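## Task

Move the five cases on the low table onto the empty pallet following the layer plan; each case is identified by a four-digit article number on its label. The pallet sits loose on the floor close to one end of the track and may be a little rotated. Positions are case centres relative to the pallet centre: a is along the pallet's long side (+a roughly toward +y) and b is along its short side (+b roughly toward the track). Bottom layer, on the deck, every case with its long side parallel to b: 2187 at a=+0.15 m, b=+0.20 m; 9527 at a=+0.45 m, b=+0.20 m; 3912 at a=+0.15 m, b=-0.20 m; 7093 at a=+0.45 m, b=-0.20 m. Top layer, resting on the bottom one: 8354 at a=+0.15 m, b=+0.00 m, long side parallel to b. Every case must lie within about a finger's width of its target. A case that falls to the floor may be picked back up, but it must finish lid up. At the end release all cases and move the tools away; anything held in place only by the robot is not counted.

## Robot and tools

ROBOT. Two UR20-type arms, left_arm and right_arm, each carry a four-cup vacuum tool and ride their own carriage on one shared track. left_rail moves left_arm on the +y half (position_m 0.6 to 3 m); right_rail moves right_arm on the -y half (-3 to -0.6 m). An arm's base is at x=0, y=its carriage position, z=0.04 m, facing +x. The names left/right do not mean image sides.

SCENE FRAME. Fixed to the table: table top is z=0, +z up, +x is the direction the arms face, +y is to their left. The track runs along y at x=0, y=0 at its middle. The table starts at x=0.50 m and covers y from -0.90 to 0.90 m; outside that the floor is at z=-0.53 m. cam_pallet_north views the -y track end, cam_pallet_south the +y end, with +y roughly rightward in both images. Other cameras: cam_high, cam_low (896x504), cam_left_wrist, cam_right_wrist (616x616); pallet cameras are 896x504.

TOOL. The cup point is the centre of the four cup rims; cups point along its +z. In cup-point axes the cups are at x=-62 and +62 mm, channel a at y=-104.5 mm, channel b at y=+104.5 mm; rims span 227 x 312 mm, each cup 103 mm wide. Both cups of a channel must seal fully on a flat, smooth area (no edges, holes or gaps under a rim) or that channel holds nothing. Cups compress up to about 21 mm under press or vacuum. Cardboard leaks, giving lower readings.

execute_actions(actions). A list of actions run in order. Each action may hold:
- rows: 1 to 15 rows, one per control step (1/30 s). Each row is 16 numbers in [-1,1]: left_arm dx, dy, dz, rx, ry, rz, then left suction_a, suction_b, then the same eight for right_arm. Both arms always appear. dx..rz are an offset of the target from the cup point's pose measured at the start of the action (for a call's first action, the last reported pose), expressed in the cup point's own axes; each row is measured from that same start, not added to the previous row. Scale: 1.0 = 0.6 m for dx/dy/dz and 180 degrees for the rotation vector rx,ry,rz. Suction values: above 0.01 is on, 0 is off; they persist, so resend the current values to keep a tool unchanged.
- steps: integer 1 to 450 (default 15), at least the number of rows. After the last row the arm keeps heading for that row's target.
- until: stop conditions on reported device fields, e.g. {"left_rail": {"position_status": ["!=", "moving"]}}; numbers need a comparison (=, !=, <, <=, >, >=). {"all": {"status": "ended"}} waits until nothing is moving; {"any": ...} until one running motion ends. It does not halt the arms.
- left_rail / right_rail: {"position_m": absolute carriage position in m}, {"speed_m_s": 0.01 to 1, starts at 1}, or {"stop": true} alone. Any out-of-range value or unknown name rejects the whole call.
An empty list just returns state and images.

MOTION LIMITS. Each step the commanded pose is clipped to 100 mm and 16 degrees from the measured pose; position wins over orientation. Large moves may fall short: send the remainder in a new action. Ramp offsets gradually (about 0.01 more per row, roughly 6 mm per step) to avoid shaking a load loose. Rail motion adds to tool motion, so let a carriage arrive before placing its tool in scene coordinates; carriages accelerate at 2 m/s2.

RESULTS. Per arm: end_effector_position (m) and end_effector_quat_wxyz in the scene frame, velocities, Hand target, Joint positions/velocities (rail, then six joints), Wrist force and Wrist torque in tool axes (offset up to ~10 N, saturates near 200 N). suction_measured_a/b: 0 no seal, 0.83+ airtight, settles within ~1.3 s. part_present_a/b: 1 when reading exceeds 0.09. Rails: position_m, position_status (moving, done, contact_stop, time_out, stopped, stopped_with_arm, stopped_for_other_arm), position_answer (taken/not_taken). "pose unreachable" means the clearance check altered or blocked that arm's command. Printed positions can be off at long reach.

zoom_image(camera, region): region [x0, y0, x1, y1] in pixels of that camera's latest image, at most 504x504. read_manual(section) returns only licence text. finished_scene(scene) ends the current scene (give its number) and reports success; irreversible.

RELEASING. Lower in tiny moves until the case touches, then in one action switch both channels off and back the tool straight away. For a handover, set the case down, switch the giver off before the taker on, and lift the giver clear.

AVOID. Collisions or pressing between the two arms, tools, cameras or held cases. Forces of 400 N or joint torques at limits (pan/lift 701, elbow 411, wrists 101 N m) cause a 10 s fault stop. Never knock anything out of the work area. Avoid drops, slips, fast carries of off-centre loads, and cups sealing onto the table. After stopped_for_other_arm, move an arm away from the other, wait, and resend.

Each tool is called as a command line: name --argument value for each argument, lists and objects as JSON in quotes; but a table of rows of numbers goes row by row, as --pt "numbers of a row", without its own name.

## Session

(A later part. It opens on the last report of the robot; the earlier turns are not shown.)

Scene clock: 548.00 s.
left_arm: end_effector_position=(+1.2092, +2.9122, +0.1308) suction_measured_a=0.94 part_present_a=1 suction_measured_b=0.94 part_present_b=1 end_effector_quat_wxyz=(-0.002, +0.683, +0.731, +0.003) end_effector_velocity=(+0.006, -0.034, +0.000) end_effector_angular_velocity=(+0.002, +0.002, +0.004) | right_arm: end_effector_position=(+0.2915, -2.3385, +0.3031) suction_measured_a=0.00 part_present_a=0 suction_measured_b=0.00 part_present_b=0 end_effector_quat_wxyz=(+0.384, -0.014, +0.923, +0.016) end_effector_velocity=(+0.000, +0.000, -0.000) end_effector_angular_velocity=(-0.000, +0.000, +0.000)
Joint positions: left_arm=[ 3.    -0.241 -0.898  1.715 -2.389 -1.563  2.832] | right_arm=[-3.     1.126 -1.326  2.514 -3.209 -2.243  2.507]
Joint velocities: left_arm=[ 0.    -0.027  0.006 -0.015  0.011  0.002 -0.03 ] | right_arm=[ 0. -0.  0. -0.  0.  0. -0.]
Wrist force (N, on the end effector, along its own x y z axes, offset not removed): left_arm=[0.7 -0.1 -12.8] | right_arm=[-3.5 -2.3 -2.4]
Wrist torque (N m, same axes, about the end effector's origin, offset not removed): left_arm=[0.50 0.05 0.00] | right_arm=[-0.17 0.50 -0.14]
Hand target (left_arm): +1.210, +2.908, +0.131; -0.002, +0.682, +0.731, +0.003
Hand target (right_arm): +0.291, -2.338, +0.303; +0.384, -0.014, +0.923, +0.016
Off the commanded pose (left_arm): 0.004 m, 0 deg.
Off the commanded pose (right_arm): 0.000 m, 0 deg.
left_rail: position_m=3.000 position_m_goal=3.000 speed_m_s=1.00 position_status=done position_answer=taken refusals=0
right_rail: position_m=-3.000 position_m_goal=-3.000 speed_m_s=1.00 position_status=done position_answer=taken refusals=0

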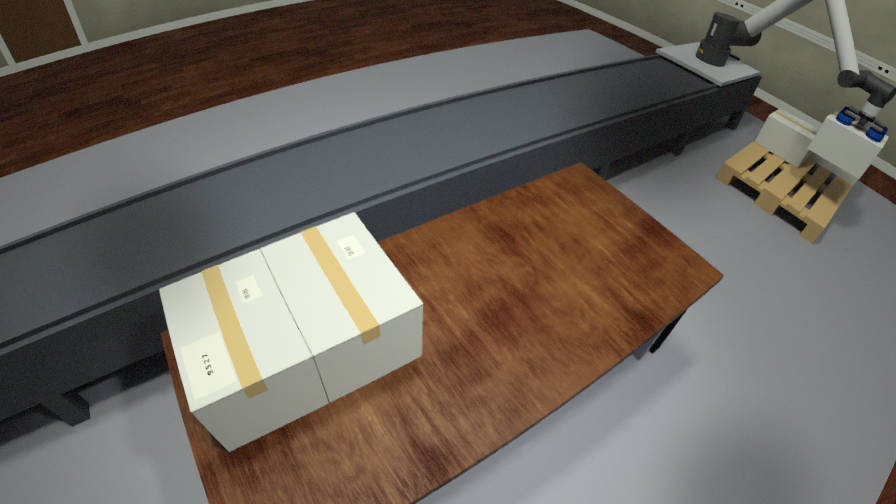

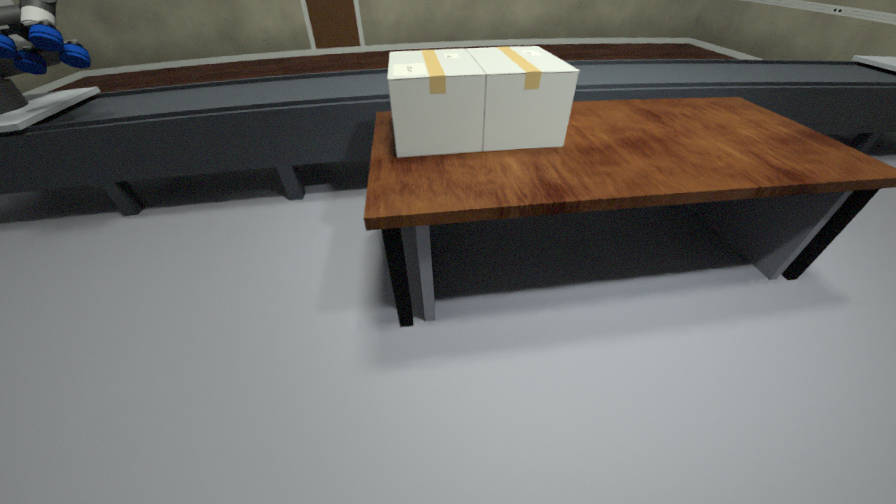

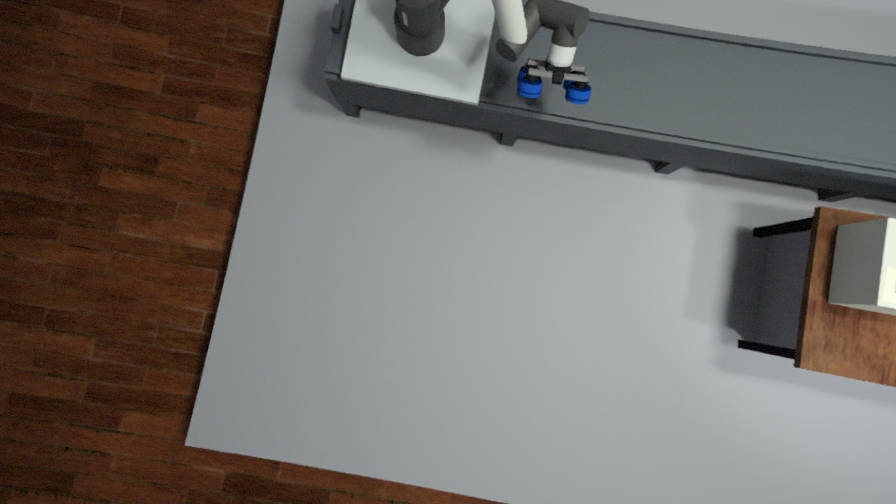

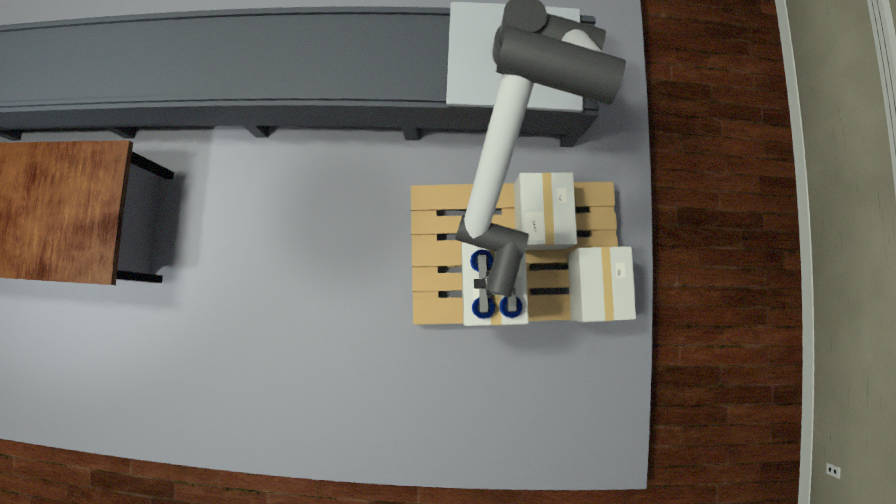

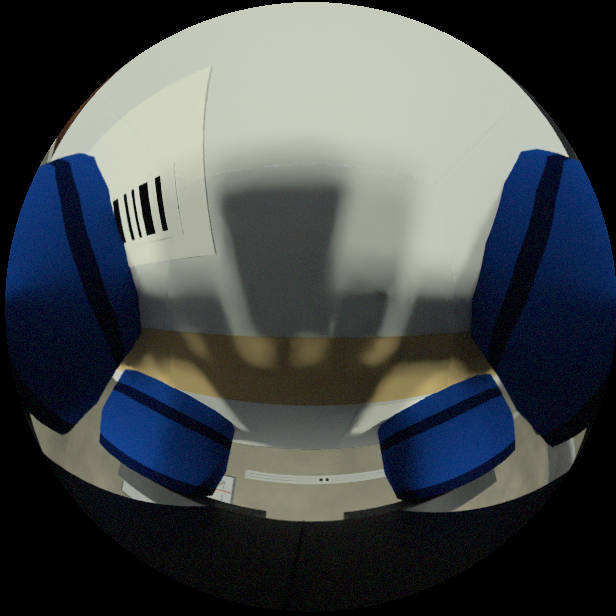

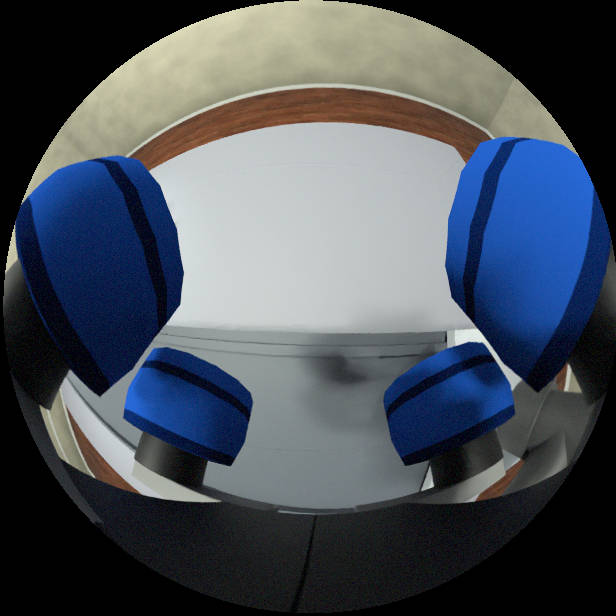

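execute_actions --actions '[{"rows": [ [0,0.001,0.004,0,0,0,1,1,0,0,0,0,0,0,0,0], [0,0.002,0.012,0,0,0,1,1,0,0,0,0,0,0,0,0], [0,0.004,0.024,0,0,0,1,1,0,0,0,0,0,0,0,0], [0,0.006,0.040,0,0,0,1,1,0,0,0,0,0,0,0,0], [0,0.008,0.058,0,0,0,1,1,0,0,0,0,0,0,0,0], [0,0.010,0.078,0,0,0,1,1,0,0,0,0,0,0,0,0], [0,0.012,0.098,0,0,0,1,1,0,0,0,0,0,0,0,0], [0,0.013,0.118,0,0,0,1,1,0,0,0,0,0,0,0,0], [0,0.013,0.138,0,0,0,1,1,0,0,0,0,0,0,0,0], [0,0.013,0.158,0,0,0,1,1,0,0,0,0,0,0,0,0], [0.004,0.013,0.178,0,0,0,1,1,0,0,0,0,0,0,0,0], [0.010,0.013,0.198,0,0,0,1,1,0,0,0,0,0,0,0,0], [0.018,0.013,0.218,0,0,0,1,1,0,0,0,0,0,0,0,0], [0.028,0.013,0.238,0,0,0,1,1,0,0,0,0,0,0,0,0], [0.10,0.013,0.40,0,0,0,1,1,0,0,0,0,0,0,0,0] ], "steps": 30}]'

Scene clock: 572.37 s.
left_arm: end_effector_position=(+1.2119, +2.9726, -0.1037) suction_measured_a=0.94 part_present_a=1 suction_measured_b=0.94 part_present_b=1 end_effector_quat_wxyz=(-0.002, +0.682, +0.731, +0.003) end_effector_velocity=(+0.014, +0.015, -0.043) end_effector_angular_velocity=(-0.002, -0.009, -0.001) | right_arm: end_effector_position=(+0.2915, -2.3385, +0.3031) suction_measured_a=0.00 part_present_a=0 suction_measured_b=0.00 part_present_b=0 end_effector_quat_wxyz=(+0.384, -0.014, +0.923, +0.016) end_effector_velocity=(+0.000, -0.000, -0.000) end_effector_angular_velocity=(+0.000, +0.000, -0.000)
Joint positions: left_arm=[ 3.    -0.191 -0.677  1.725 -2.619 -1.563  2.882] | right_arm=[-3.     1.126 -1.326  2.514 -3.209 -2.243  2.507]
Joint velocities: left_arm=[ 0.     0.014  0.052 -0.025 -0.036 -0.     0.016] | right_arm=[ 0. -0.  0.  0. -0.  0.  0.]
Wrist force (N, on the end effector, along its own x y z axes, offset not removed): left_arm=[5.2 2.2 -9.6] | right_arm=[-2.5 -3.2 -1.8]
Wrist torque (N m, same axes, about the end effector's origin, offset not removed): left_arm=[0.43 0.77 0.00] | right_arm=[-0.46 0.17 0.04]
Hand target (left_arm): +1.214, +2.974, -0.109; -0.002, +0.683, +0.731, +0.003
Hand target (right_arm): +0.291, -2.338, +0.303; +0.384, -0.014, +0.923, +0.016
Off the commanded pose (left_arm): 0.006 m, 0 deg.
Off the commanded pose (right_arm): 0.000 m, 0 deg.
left_rail: position_m=3.000 position_m_goal=3.000 speed_m_s=1.00 position_status=done position_answer=taken refusals=0
right_rail: position_m=-3.000 position_m_goal=-3.000 speed_m_s=1.00 position_status=done position_answer=taken refusals=0

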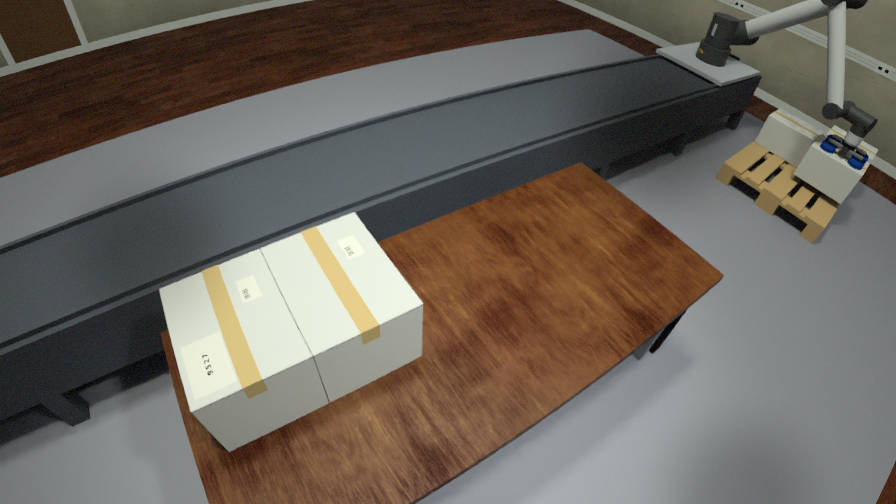

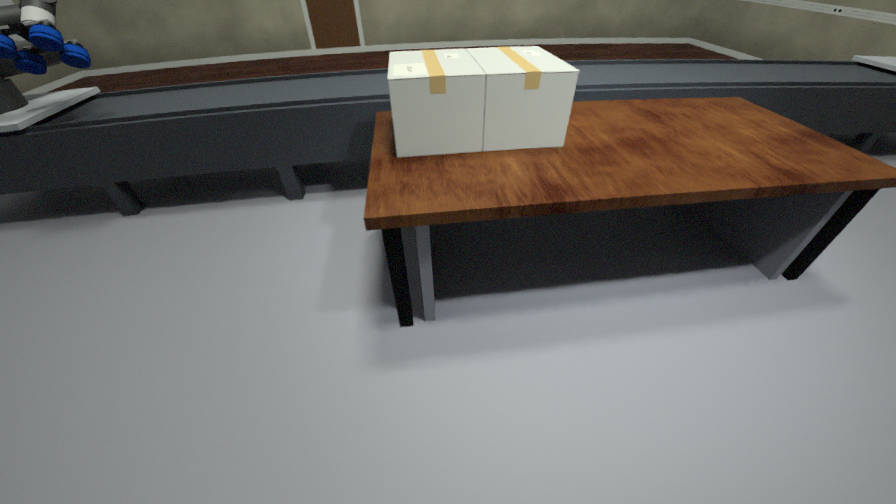

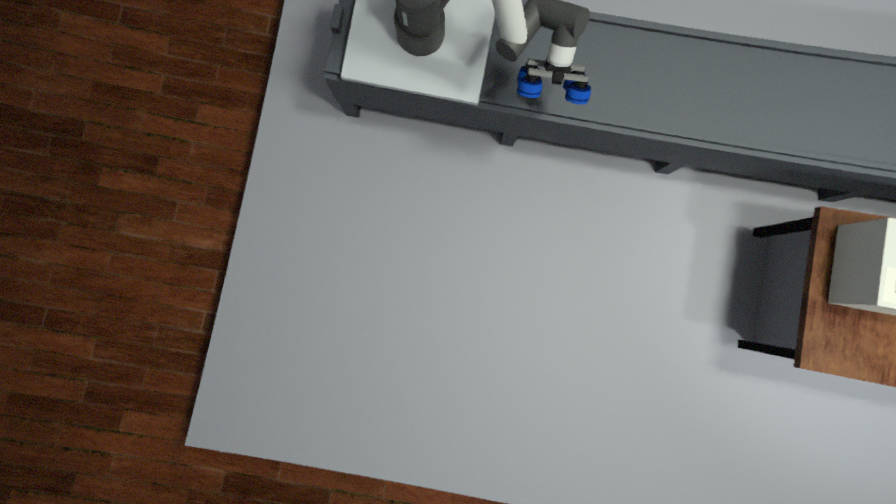

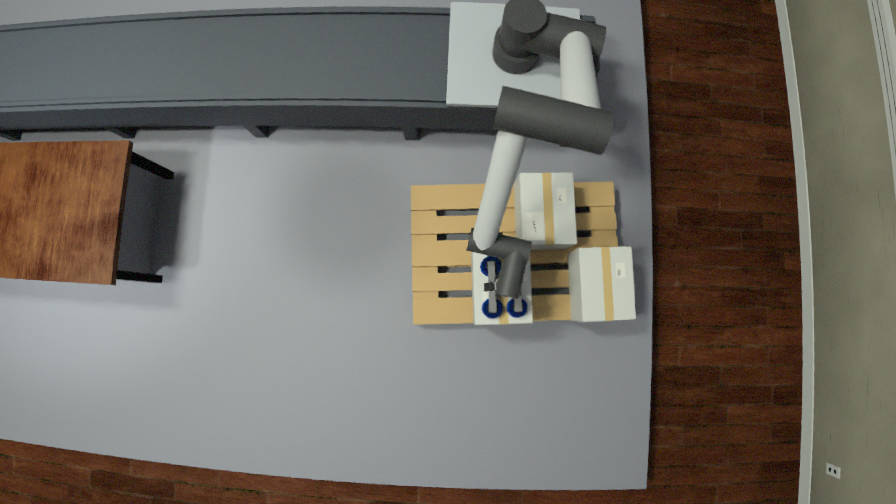

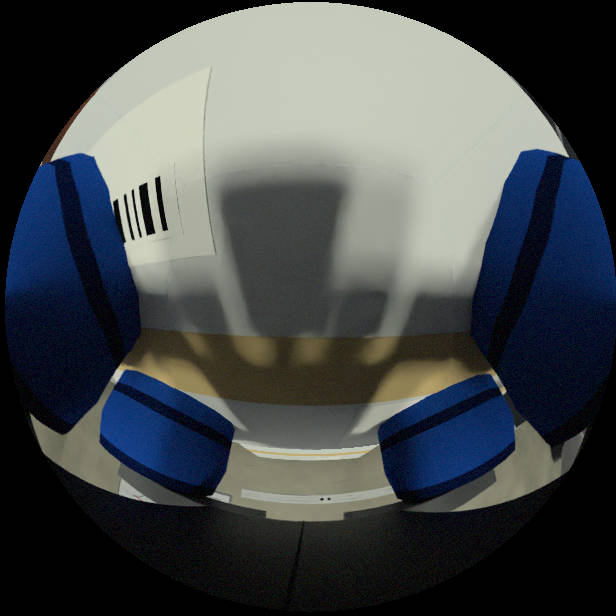

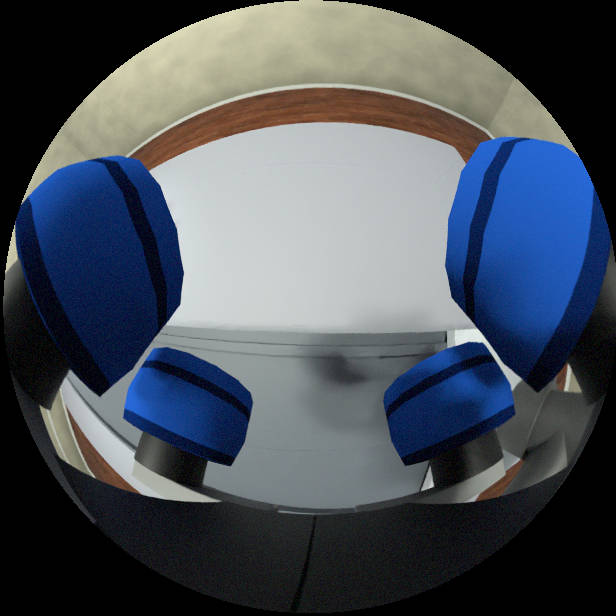

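zoom_image --camera "cam_pallet_south" --region '[450, 220, 650, 335]'

Region (450, 220, 650, 335) of cam_pallet_south's 896x504 image, scaled by 2.520, with more detail than that image has; it fills the top 290 rows of this view, and the rest is white.

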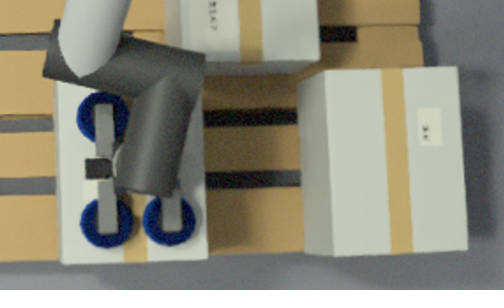

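execute_actions --actions '[{"rows": [ [0.006,0.002,0.008,0,0,0,1,1,0,0,0,0,0,0,0,0], [0.012,0.002,0.011,0,0,0,1,1,0,0,0,0,0,0,0,0], [0.021,0.002,0.014,0,0,0,1,1,0,0,0,0,0,0,0,0], [0.033,0.002,0.017,0,0,0,1,1,0,0,0,0,0,0,0,0], [0.048,0.002,0.020,0,0,0,1,1,0,0,0,0,0,0,0,0], [0.065,0.002,0.023,0,0,0,1,1,0,0,0,0,0,0,0,0], [0.083,0.002,0.026,0,0,0,1,1,0,0,0,0,0,0,0,0], [0.101,0.002,0.029,0,0,0,1,1,0,0,0,0,0,0,0,0], [0.119,0.002,0.032,0,0,0,1,1,0,0,0,0,0,0,0,0], [0.137,0.002,0.035,0,0,0,1,1,0,0,0,0,0,0,0,0], [0.155,0.002,0.038,0,0,0,1,1,0,0,0,0,0,0,0,0], [0.173,0.002,0.041,0,0,0,1,1,0,0,0,0,0,0,0,0], [0.191,0.002,0.044,0,0,0,1,1,0,0,0,0,0,0,0,0], [0.209,0.002,0.047,0,0,0,1,1,0,0,0,0,0,0,0,0], [0.4142,0.0025,0.0655,0,0,0,1,1,0,0,0,0,0,0,0,0] ], "steps": 33}]'

Scene clock: 581.93 s.
left_arm: end_effector_position=(+1.1965, +3.2180, -0.1407) suction_measured_a=0.94 part_present_a=1 suction_measured_b=0.94 part_present_b=1 end_effector_quat_wxyz=(-0.002, +0.682, +0.731, +0.003) end_effector_velocity=(+0.002, +0.024, -0.003) end_effector_angular_velocity=(-0.001, +0.001, -0.003) | right_arm: end_effector_position=(+0.2915, -2.3385, +0.3031) suction_measured_a=0.00 part_present_a=0 suction_measured_b=0.00 part_present_b=0 end_effector_quat_wxyz=(+0.384, -0.014, +0.923, +0.016) end_effector_velocity=(+0.000, +0.000, -0.000) end_effector_angular_velocity=(-0.000, +0.000, +0.000)
Joint positions: left_arm=[ 3.     0.012 -0.636  1.712 -2.649 -1.563  3.085] | right_arm=[-3.     1.126 -1.326  2.514 -3.209 -2.243  2.508]
Joint velocities: left_arm=[ 0.     0.02   0.007 -0.012  0.006 -0.001  0.023] | right_arm=[ 0. -0.  0.  0. -0.  0. -0.]
Wrist force (N, on the end effector, along its own x y z axes, offset not removed): left_arm=[5.3 1.3 -18.4] | right_arm=[-3.7 -4.6 -1.8]
Wrist torque (N m, same axes, about the end effector's origin, offset not removed): left_arm=[0.58 0.82 -0.15] | right_arm=[-0.59 0.44 -0.01]
Hand target (left_arm): +1.197, +3.221, -0.141; -0.002, +0.682, +0.731, +0.003
Hand target (right_arm): +0.291, -2.338, +0.303; +0.384, -0.014, +0.923, +0.016
Off the commanded pose (left_arm): 0.003 m, 0 deg.
Off the commanded pose (right_arm): 0.000 m, 0 deg.
left_rail: position_m=3.000 position_m_goal=3.000 speed_m_s=1.00 position_status=done position_answer=taken refusals=0
right_rail: position_m=-3.000 position_m_goal=-3.000 speed_m_s=1.00 position_status=done position_answer=taken refusals=0

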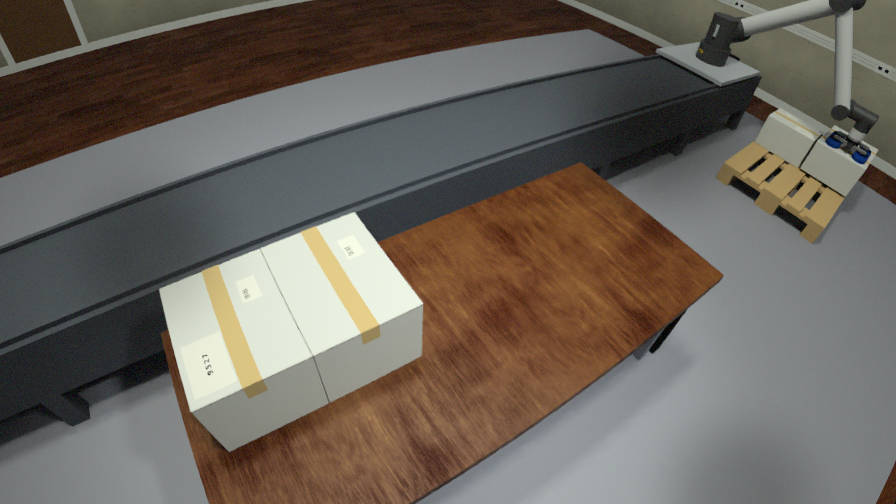

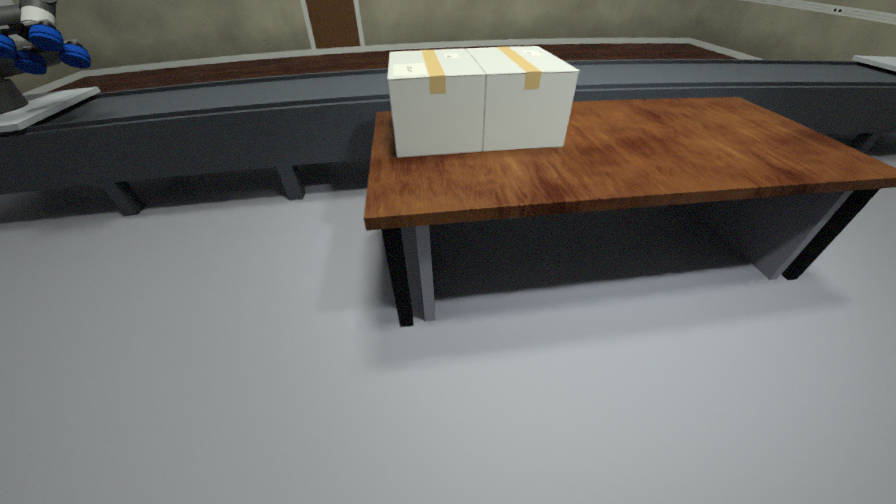

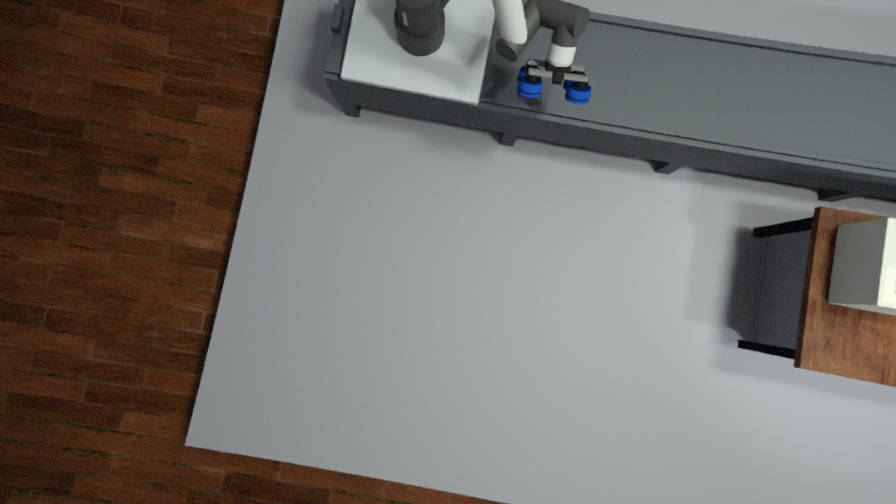

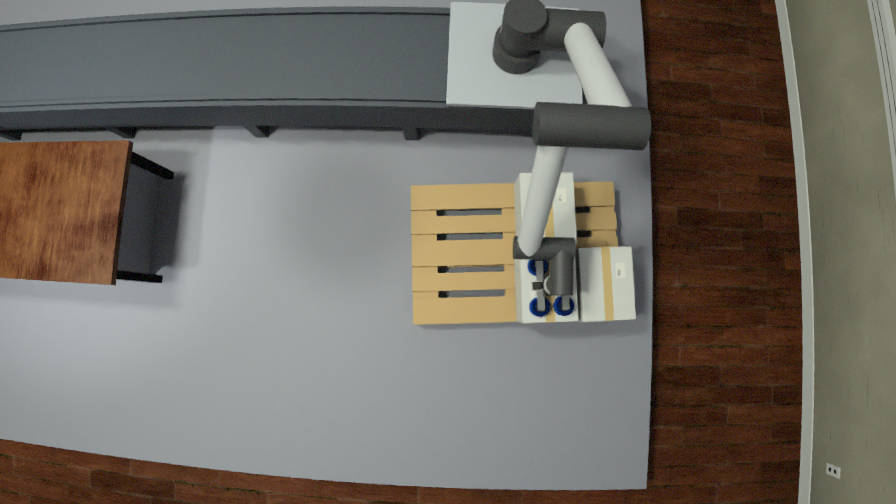

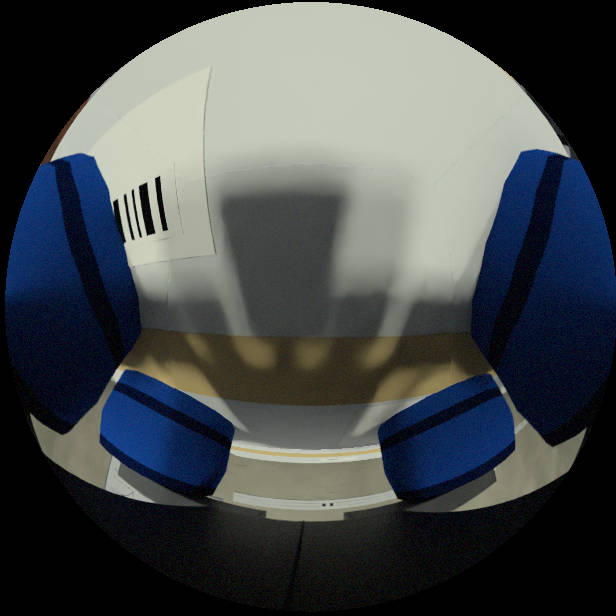

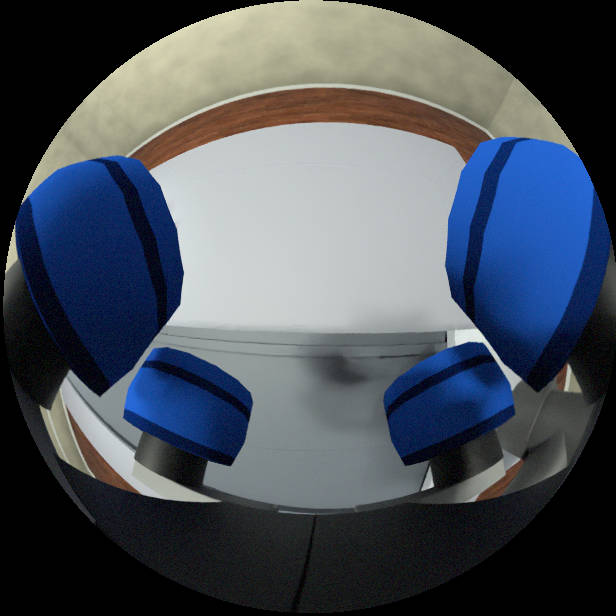

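zoom_image --camera "cam_pallet_south" --region '[490, 160, 650, 335]'

Region (490, 160, 650, 335) of cam_pallet_south's 896x504 image, scaled by 2.880, with more detail than that image has; it fills the left 461 columns of this view, and the rest is white.

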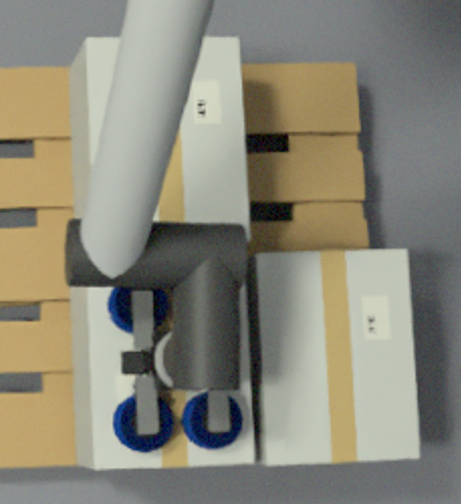

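execute_actions --actions '[{"rows": [ [0.008,-0.002,0.002,0,0,0,1,1,0,0,0,0,0,0,0,0], [0.012,-0.005,0.004,0,0,0,1,1,0,0,0,0,0,0,0,0], [0.016,-0.008,0.006,0,0,0,1,1,0,0,0,0,0,0,0,0], [0.020,-0.011,0.008,0,0,0,1,1,0,0,0,0,0,0,0,0], [0.024,-0.014,0.010,0,0,0,1,1,0,0,0,0,0,0,0,0], [0.027,-0.016,0.011,0,0,0,1,1,0,0,0,0,0,0,0,0], [0.0294,-0.0171,0.0122,0,0,0,1,1,0,0,0,0,0,0,0,0] ], "steps": 14}]'

Scene clock: 588.83 s.
left_arm: end_effector_position=(+1.1860, +3.2337, -0.1474) suction_measured_a=0.94 part_present_a=1 suction_measured_b=0.94 part_present_b=1 end_effector_quat_wxyz=(-0.002, +0.682, +0.731, +0.003) end_effector_velocity=(-0.008, +0.010, -0.005) end_effector_angular_velocity=(+0.000, -0.001, -0.000) | right_arm: end_effector_position=(+0.2915, -2.3385, +0.3031) suction_measured_a=0.00 part_present_a=0 suction_measured_b=0.00 part_present_b=0 end_effector_quat_wxyz=(+0.384, -0.014, +0.923, +0.016) end_effector_velocity=(+0.000, -0.000, -0.000) end_effector_angular_velocity=(+0.000, +0.000, -0.000)
Joint positions: left_arm=[ 3.     0.026 -0.634  1.723 -2.662 -1.564  3.099] | right_arm=[-3.     1.126 -1.326  2.514 -3.209 -2.243  2.507]
Joint velocities: left_arm=[ 0.     0.009  0.002  0.009 -0.012 -0.     0.009] | right_arm=[ 0. -0.  0.  0.  0.  0.  0.]
Wrist force (N, on the end effector, along its own x y z axes, offset not removed): left_arm=[6.0 -1.8 -13.2] | right_arm=[-1.6 -3.5 -0.1]
Wrist torque (N m, same axes, about the end effector's origin, offset not removed): left_arm=[0.35 0.46 -0.06] | right_arm=[-0.39 0.18 -0.05]
Hand target (left_arm): +1.185, +3.235, -0.148; -0.002, +0.682, +0.731, +0.003
Hand target (right_arm): +0.291, -2.338, +0.303; +0.384, -0.014, +0.923, +0.016
Off the commanded pose (left_arm): 0.002 m, 0 deg.
Off the commanded pose (right_arm): 0.000 m, 0 deg.
left_rail: position_m=3.000 position_m_goal=3.000 speed_m_s=1.00 position_status=done position_answer=taken refusals=0
right_rail: position_m=-3.000 position_m_goal=-3.000 speed_m_s=1.00 position_status=done position_answer=taken refusals=0

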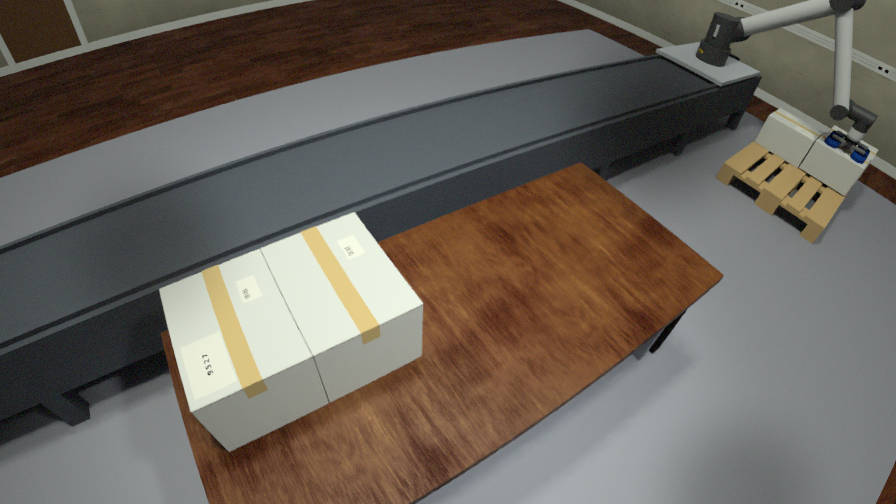

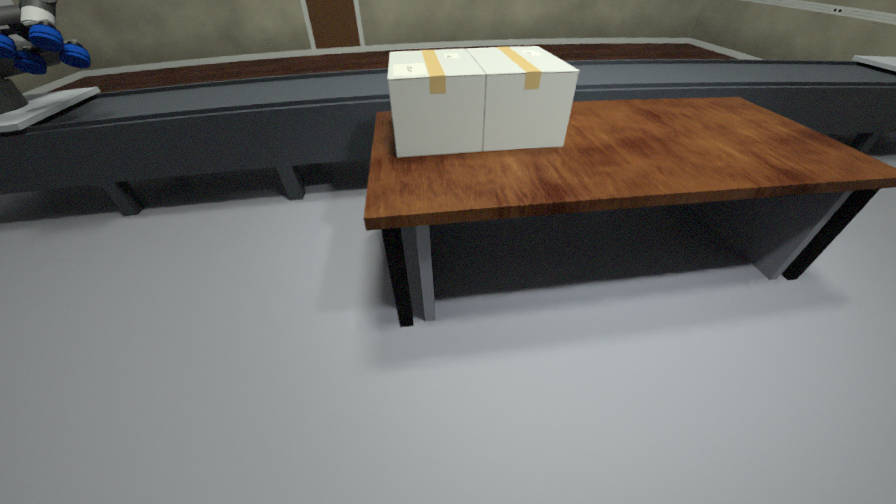

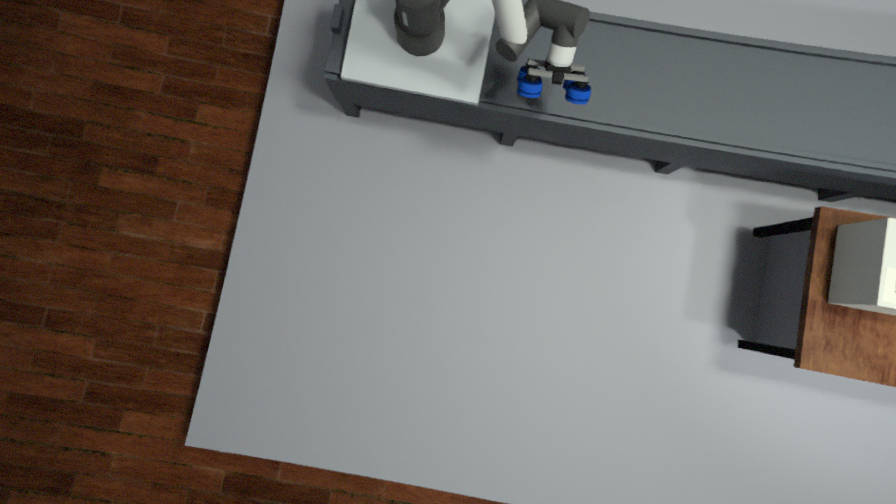

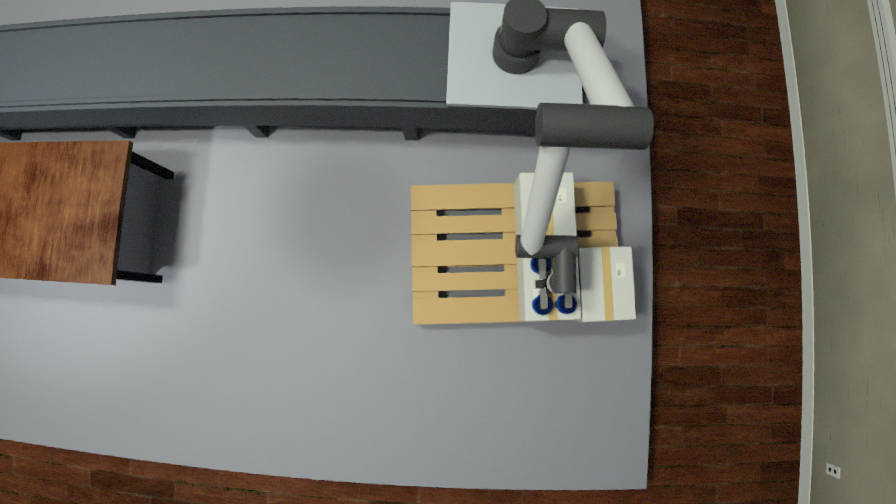

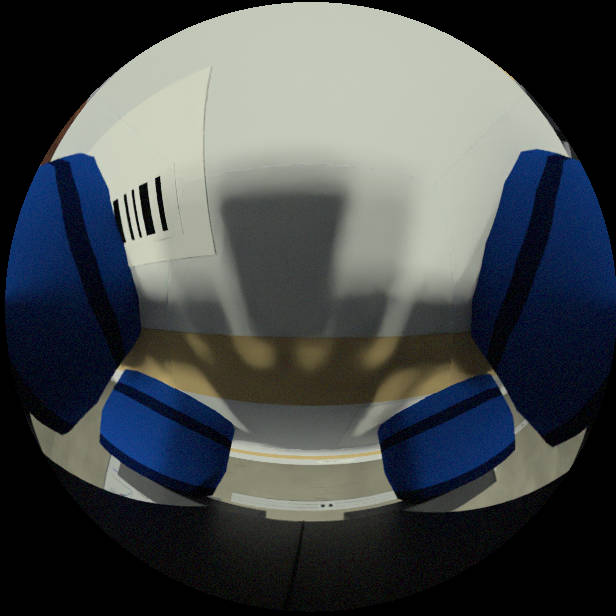

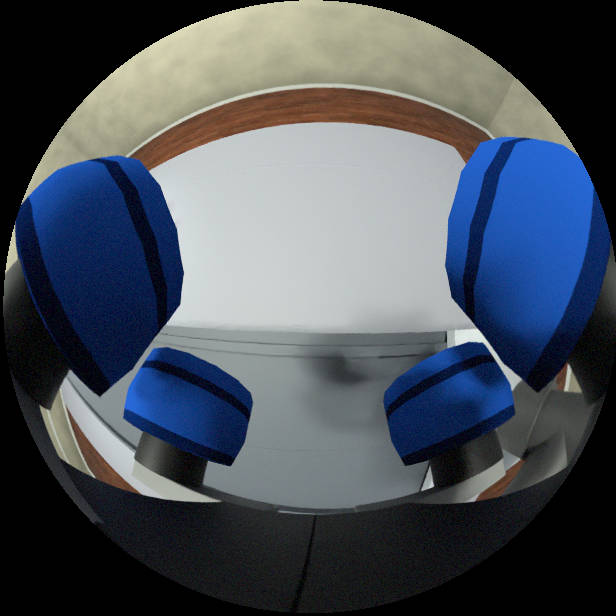

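zoom_image --camera "cam_pallet_south" --region '[500, 225, 650, 335]'

zoom_image --camera "cam_high" --region '[740, 90, 896, 240]'

Region (500, 225, 650, 335) of cam_pallet_south's 896x504 image, scaled by 3.360, with more detail than that image has; it fills the top 370 rows of this view, and the rest is white.

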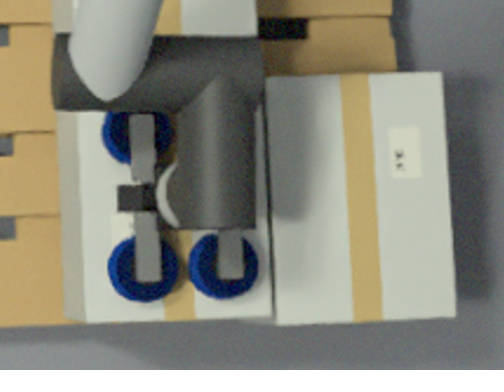

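Region (740, 90, 896, 240) of cam_high's 896x504 image, scaled by 3.231, with more detail than that image has; it fills the top 485 rows of this view, and the rest is white.

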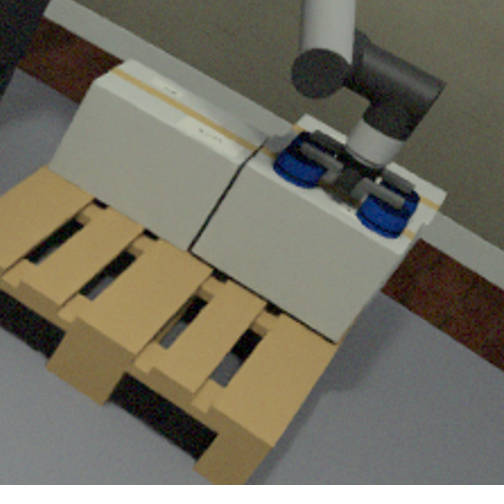

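execute_actions --actions '[{"rows": [ [0.002,-0.003,0.002,0,0,0,1,1,0,0,0,0,0,0,0,0], [0.002,-0.006,0.003,0,0,0,1,1,0,0,0,0,0,0,0,0], [0.002,-0.009,0.004,0,0,0,1,1,0,0,0,0,0,0,0,0], [0.002,-0.012,0.005,0,0,0,1,1,0,0,0,0,0,0,0,0], [0.002,-0.013,0.007,0,0,0,1,1,0,0,0,0,0,0,0,0], [0.002,-0.013,0.0093,0,0,0,1,1,0,0,0,0,0,0,0,0] ], "steps": 14}]'

Scene clock: 595.03 s.
left_arm: end_effector_position=(+1.1790, +3.2346, -0.1522) suction_measured_a=0.94 part_present_a=1 suction_measured_b=0.94 part_present_b=1 end_effector_quat_wxyz=(-0.002, +0.682, +0.731, +0.003) end_effector_velocity=(-0.002, -0.001, -0.002) end_effector_angular_velocity=(+0.000, -0.003, -0.000) | right_arm: end_effector_position=(+0.2915, -2.3385, +0.3031) suction_measured_a=0.00 part_present_a=0 suction_measured_b=0.00 part_present_b=0 end_effector_quat_wxyz=(+0.384, -0.014, +0.923, +0.016) end_effector_velocity=(+0.000, -0.000, +0.000) end_effector_angular_velocity=(+0.000, -0.000, -0.000)
Joint positions: left_arm=[ 3.     0.027 -0.632  1.734 -2.675 -1.563  3.1  ] | right_arm=[-3.     1.126 -1.326  2.514 -3.209 -2.243  2.507]
Joint velocities: left_arm=[ 0.    -0.001  0.001  0.004 -0.008 -0.    -0.   ] | right_arm=[ 0. -0. -0. -0.  0. -0.  0.]
Wrist force (N, on the end effector, along its own x y z axes, offset not removed): left_arm=[4.0 30.8 -32.5] | right_arm=[-6.5 -2.5 -3.7]
Wrist torque (N m, same axes, about the end effector's origin, offset not removed): left_arm=[1.81 2.07 4.55] | right_arm=[-0.19 0.77 -0.01]
Hand target (left_arm): +1.178, +3.234, -0.153; -0.002, +0.682, +0.731, +0.003
Hand target (right_arm): +0.291, -2.338, +0.303; +0.384, -0.014, +0.923, +0.016
Off the commanded pose (left_arm): 0.001 m, 0 deg.
Off the commanded pose (right_arm): 0.000 m, 0 deg.
left_rail: position_m=3.000 position_m_goal=3.000 speed_m_s=1.00 position_status=done position_answer=taken refusals=0
right_rail: position_m=-3.000 position_m_goal=-3.000 speed_m_s=1.00 position_status=done position_answer=taken refusals=0

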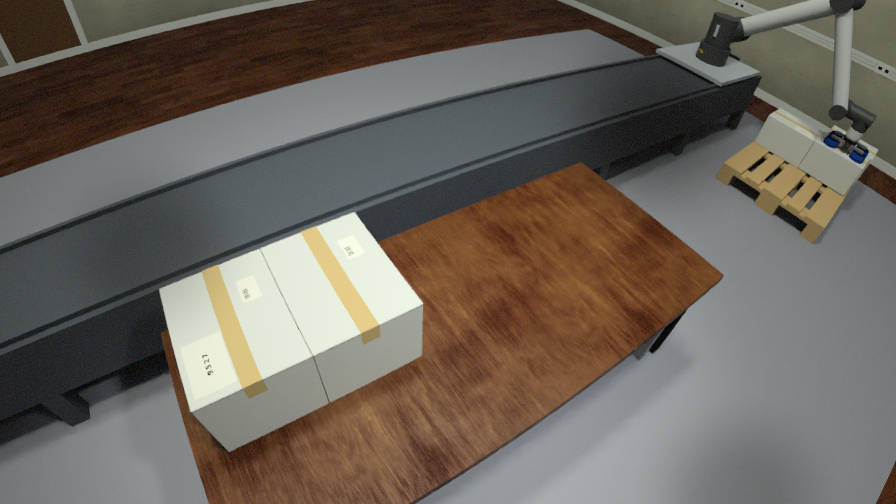

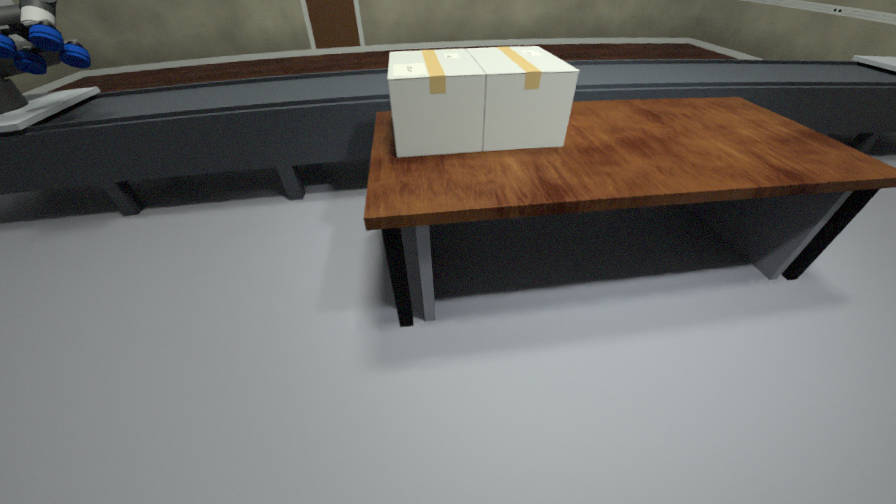

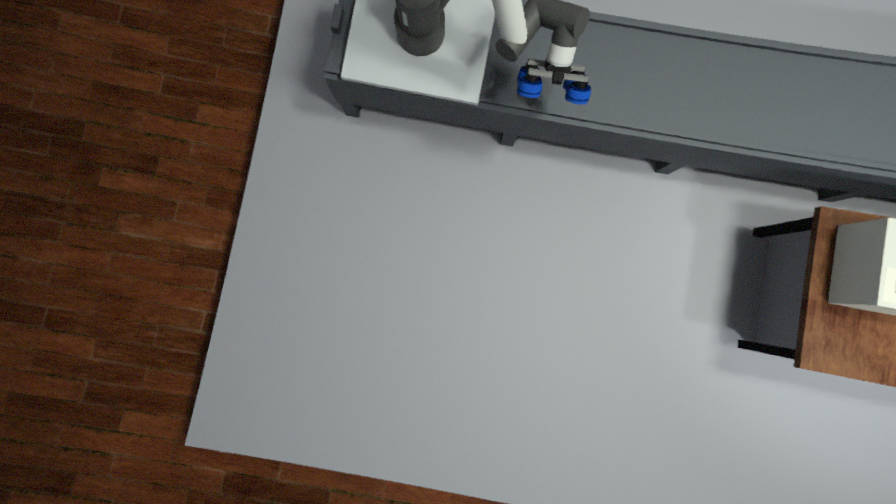

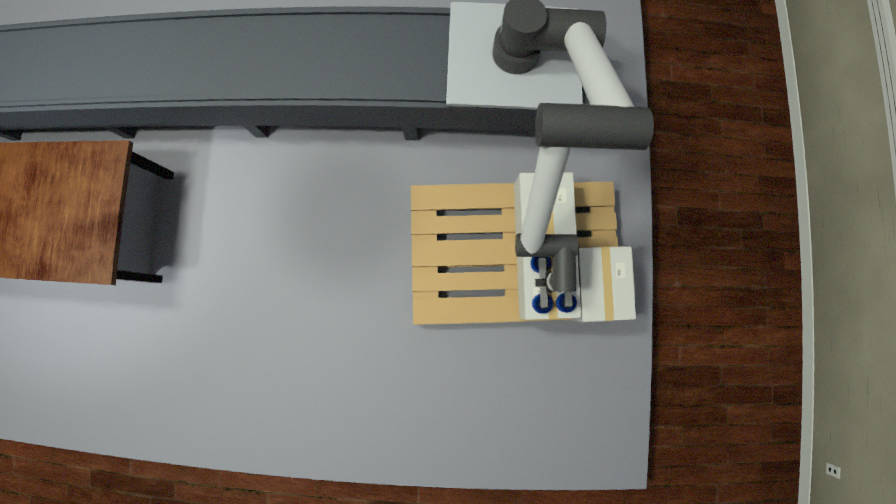

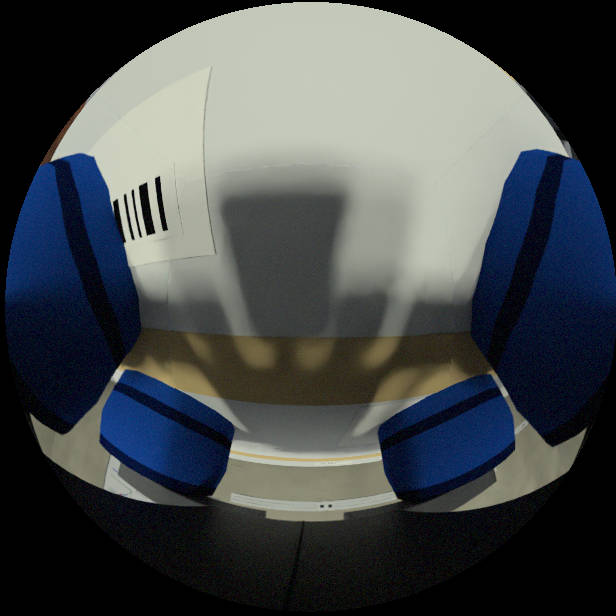

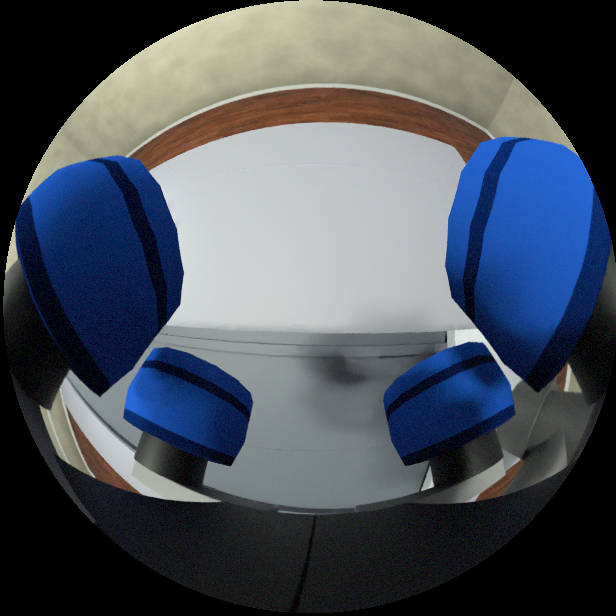

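zoom_image --camera "cam_high" --region '[740, 90, 896, 240]'

zoom_image --camera "cam_pallet_south" --region '[500, 160, 650, 335]'

Region (740, 90, 896, 240) of cam_high's 896x504 image, scaled by 3.231, with more detail than that image has; it fills the top 485 rows of this view, and the rest is white.

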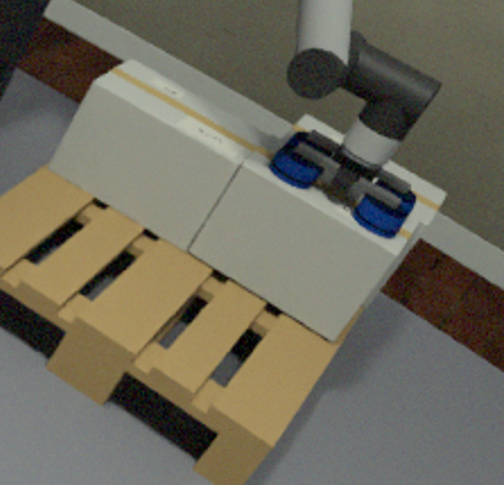

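Region (500, 160, 650, 335) of cam_pallet_south's 896x504 image, scaled by 2.880, with more detail than that image has; it fills the left 432 columns of this view, and the rest is white.

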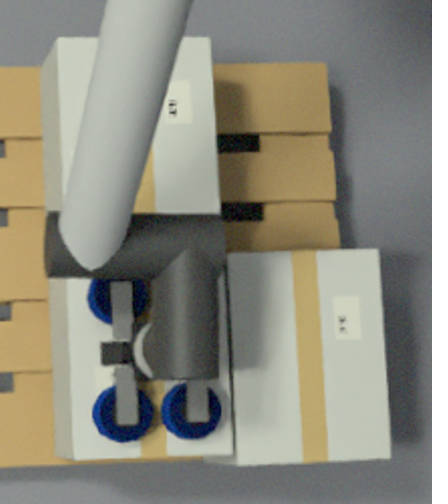

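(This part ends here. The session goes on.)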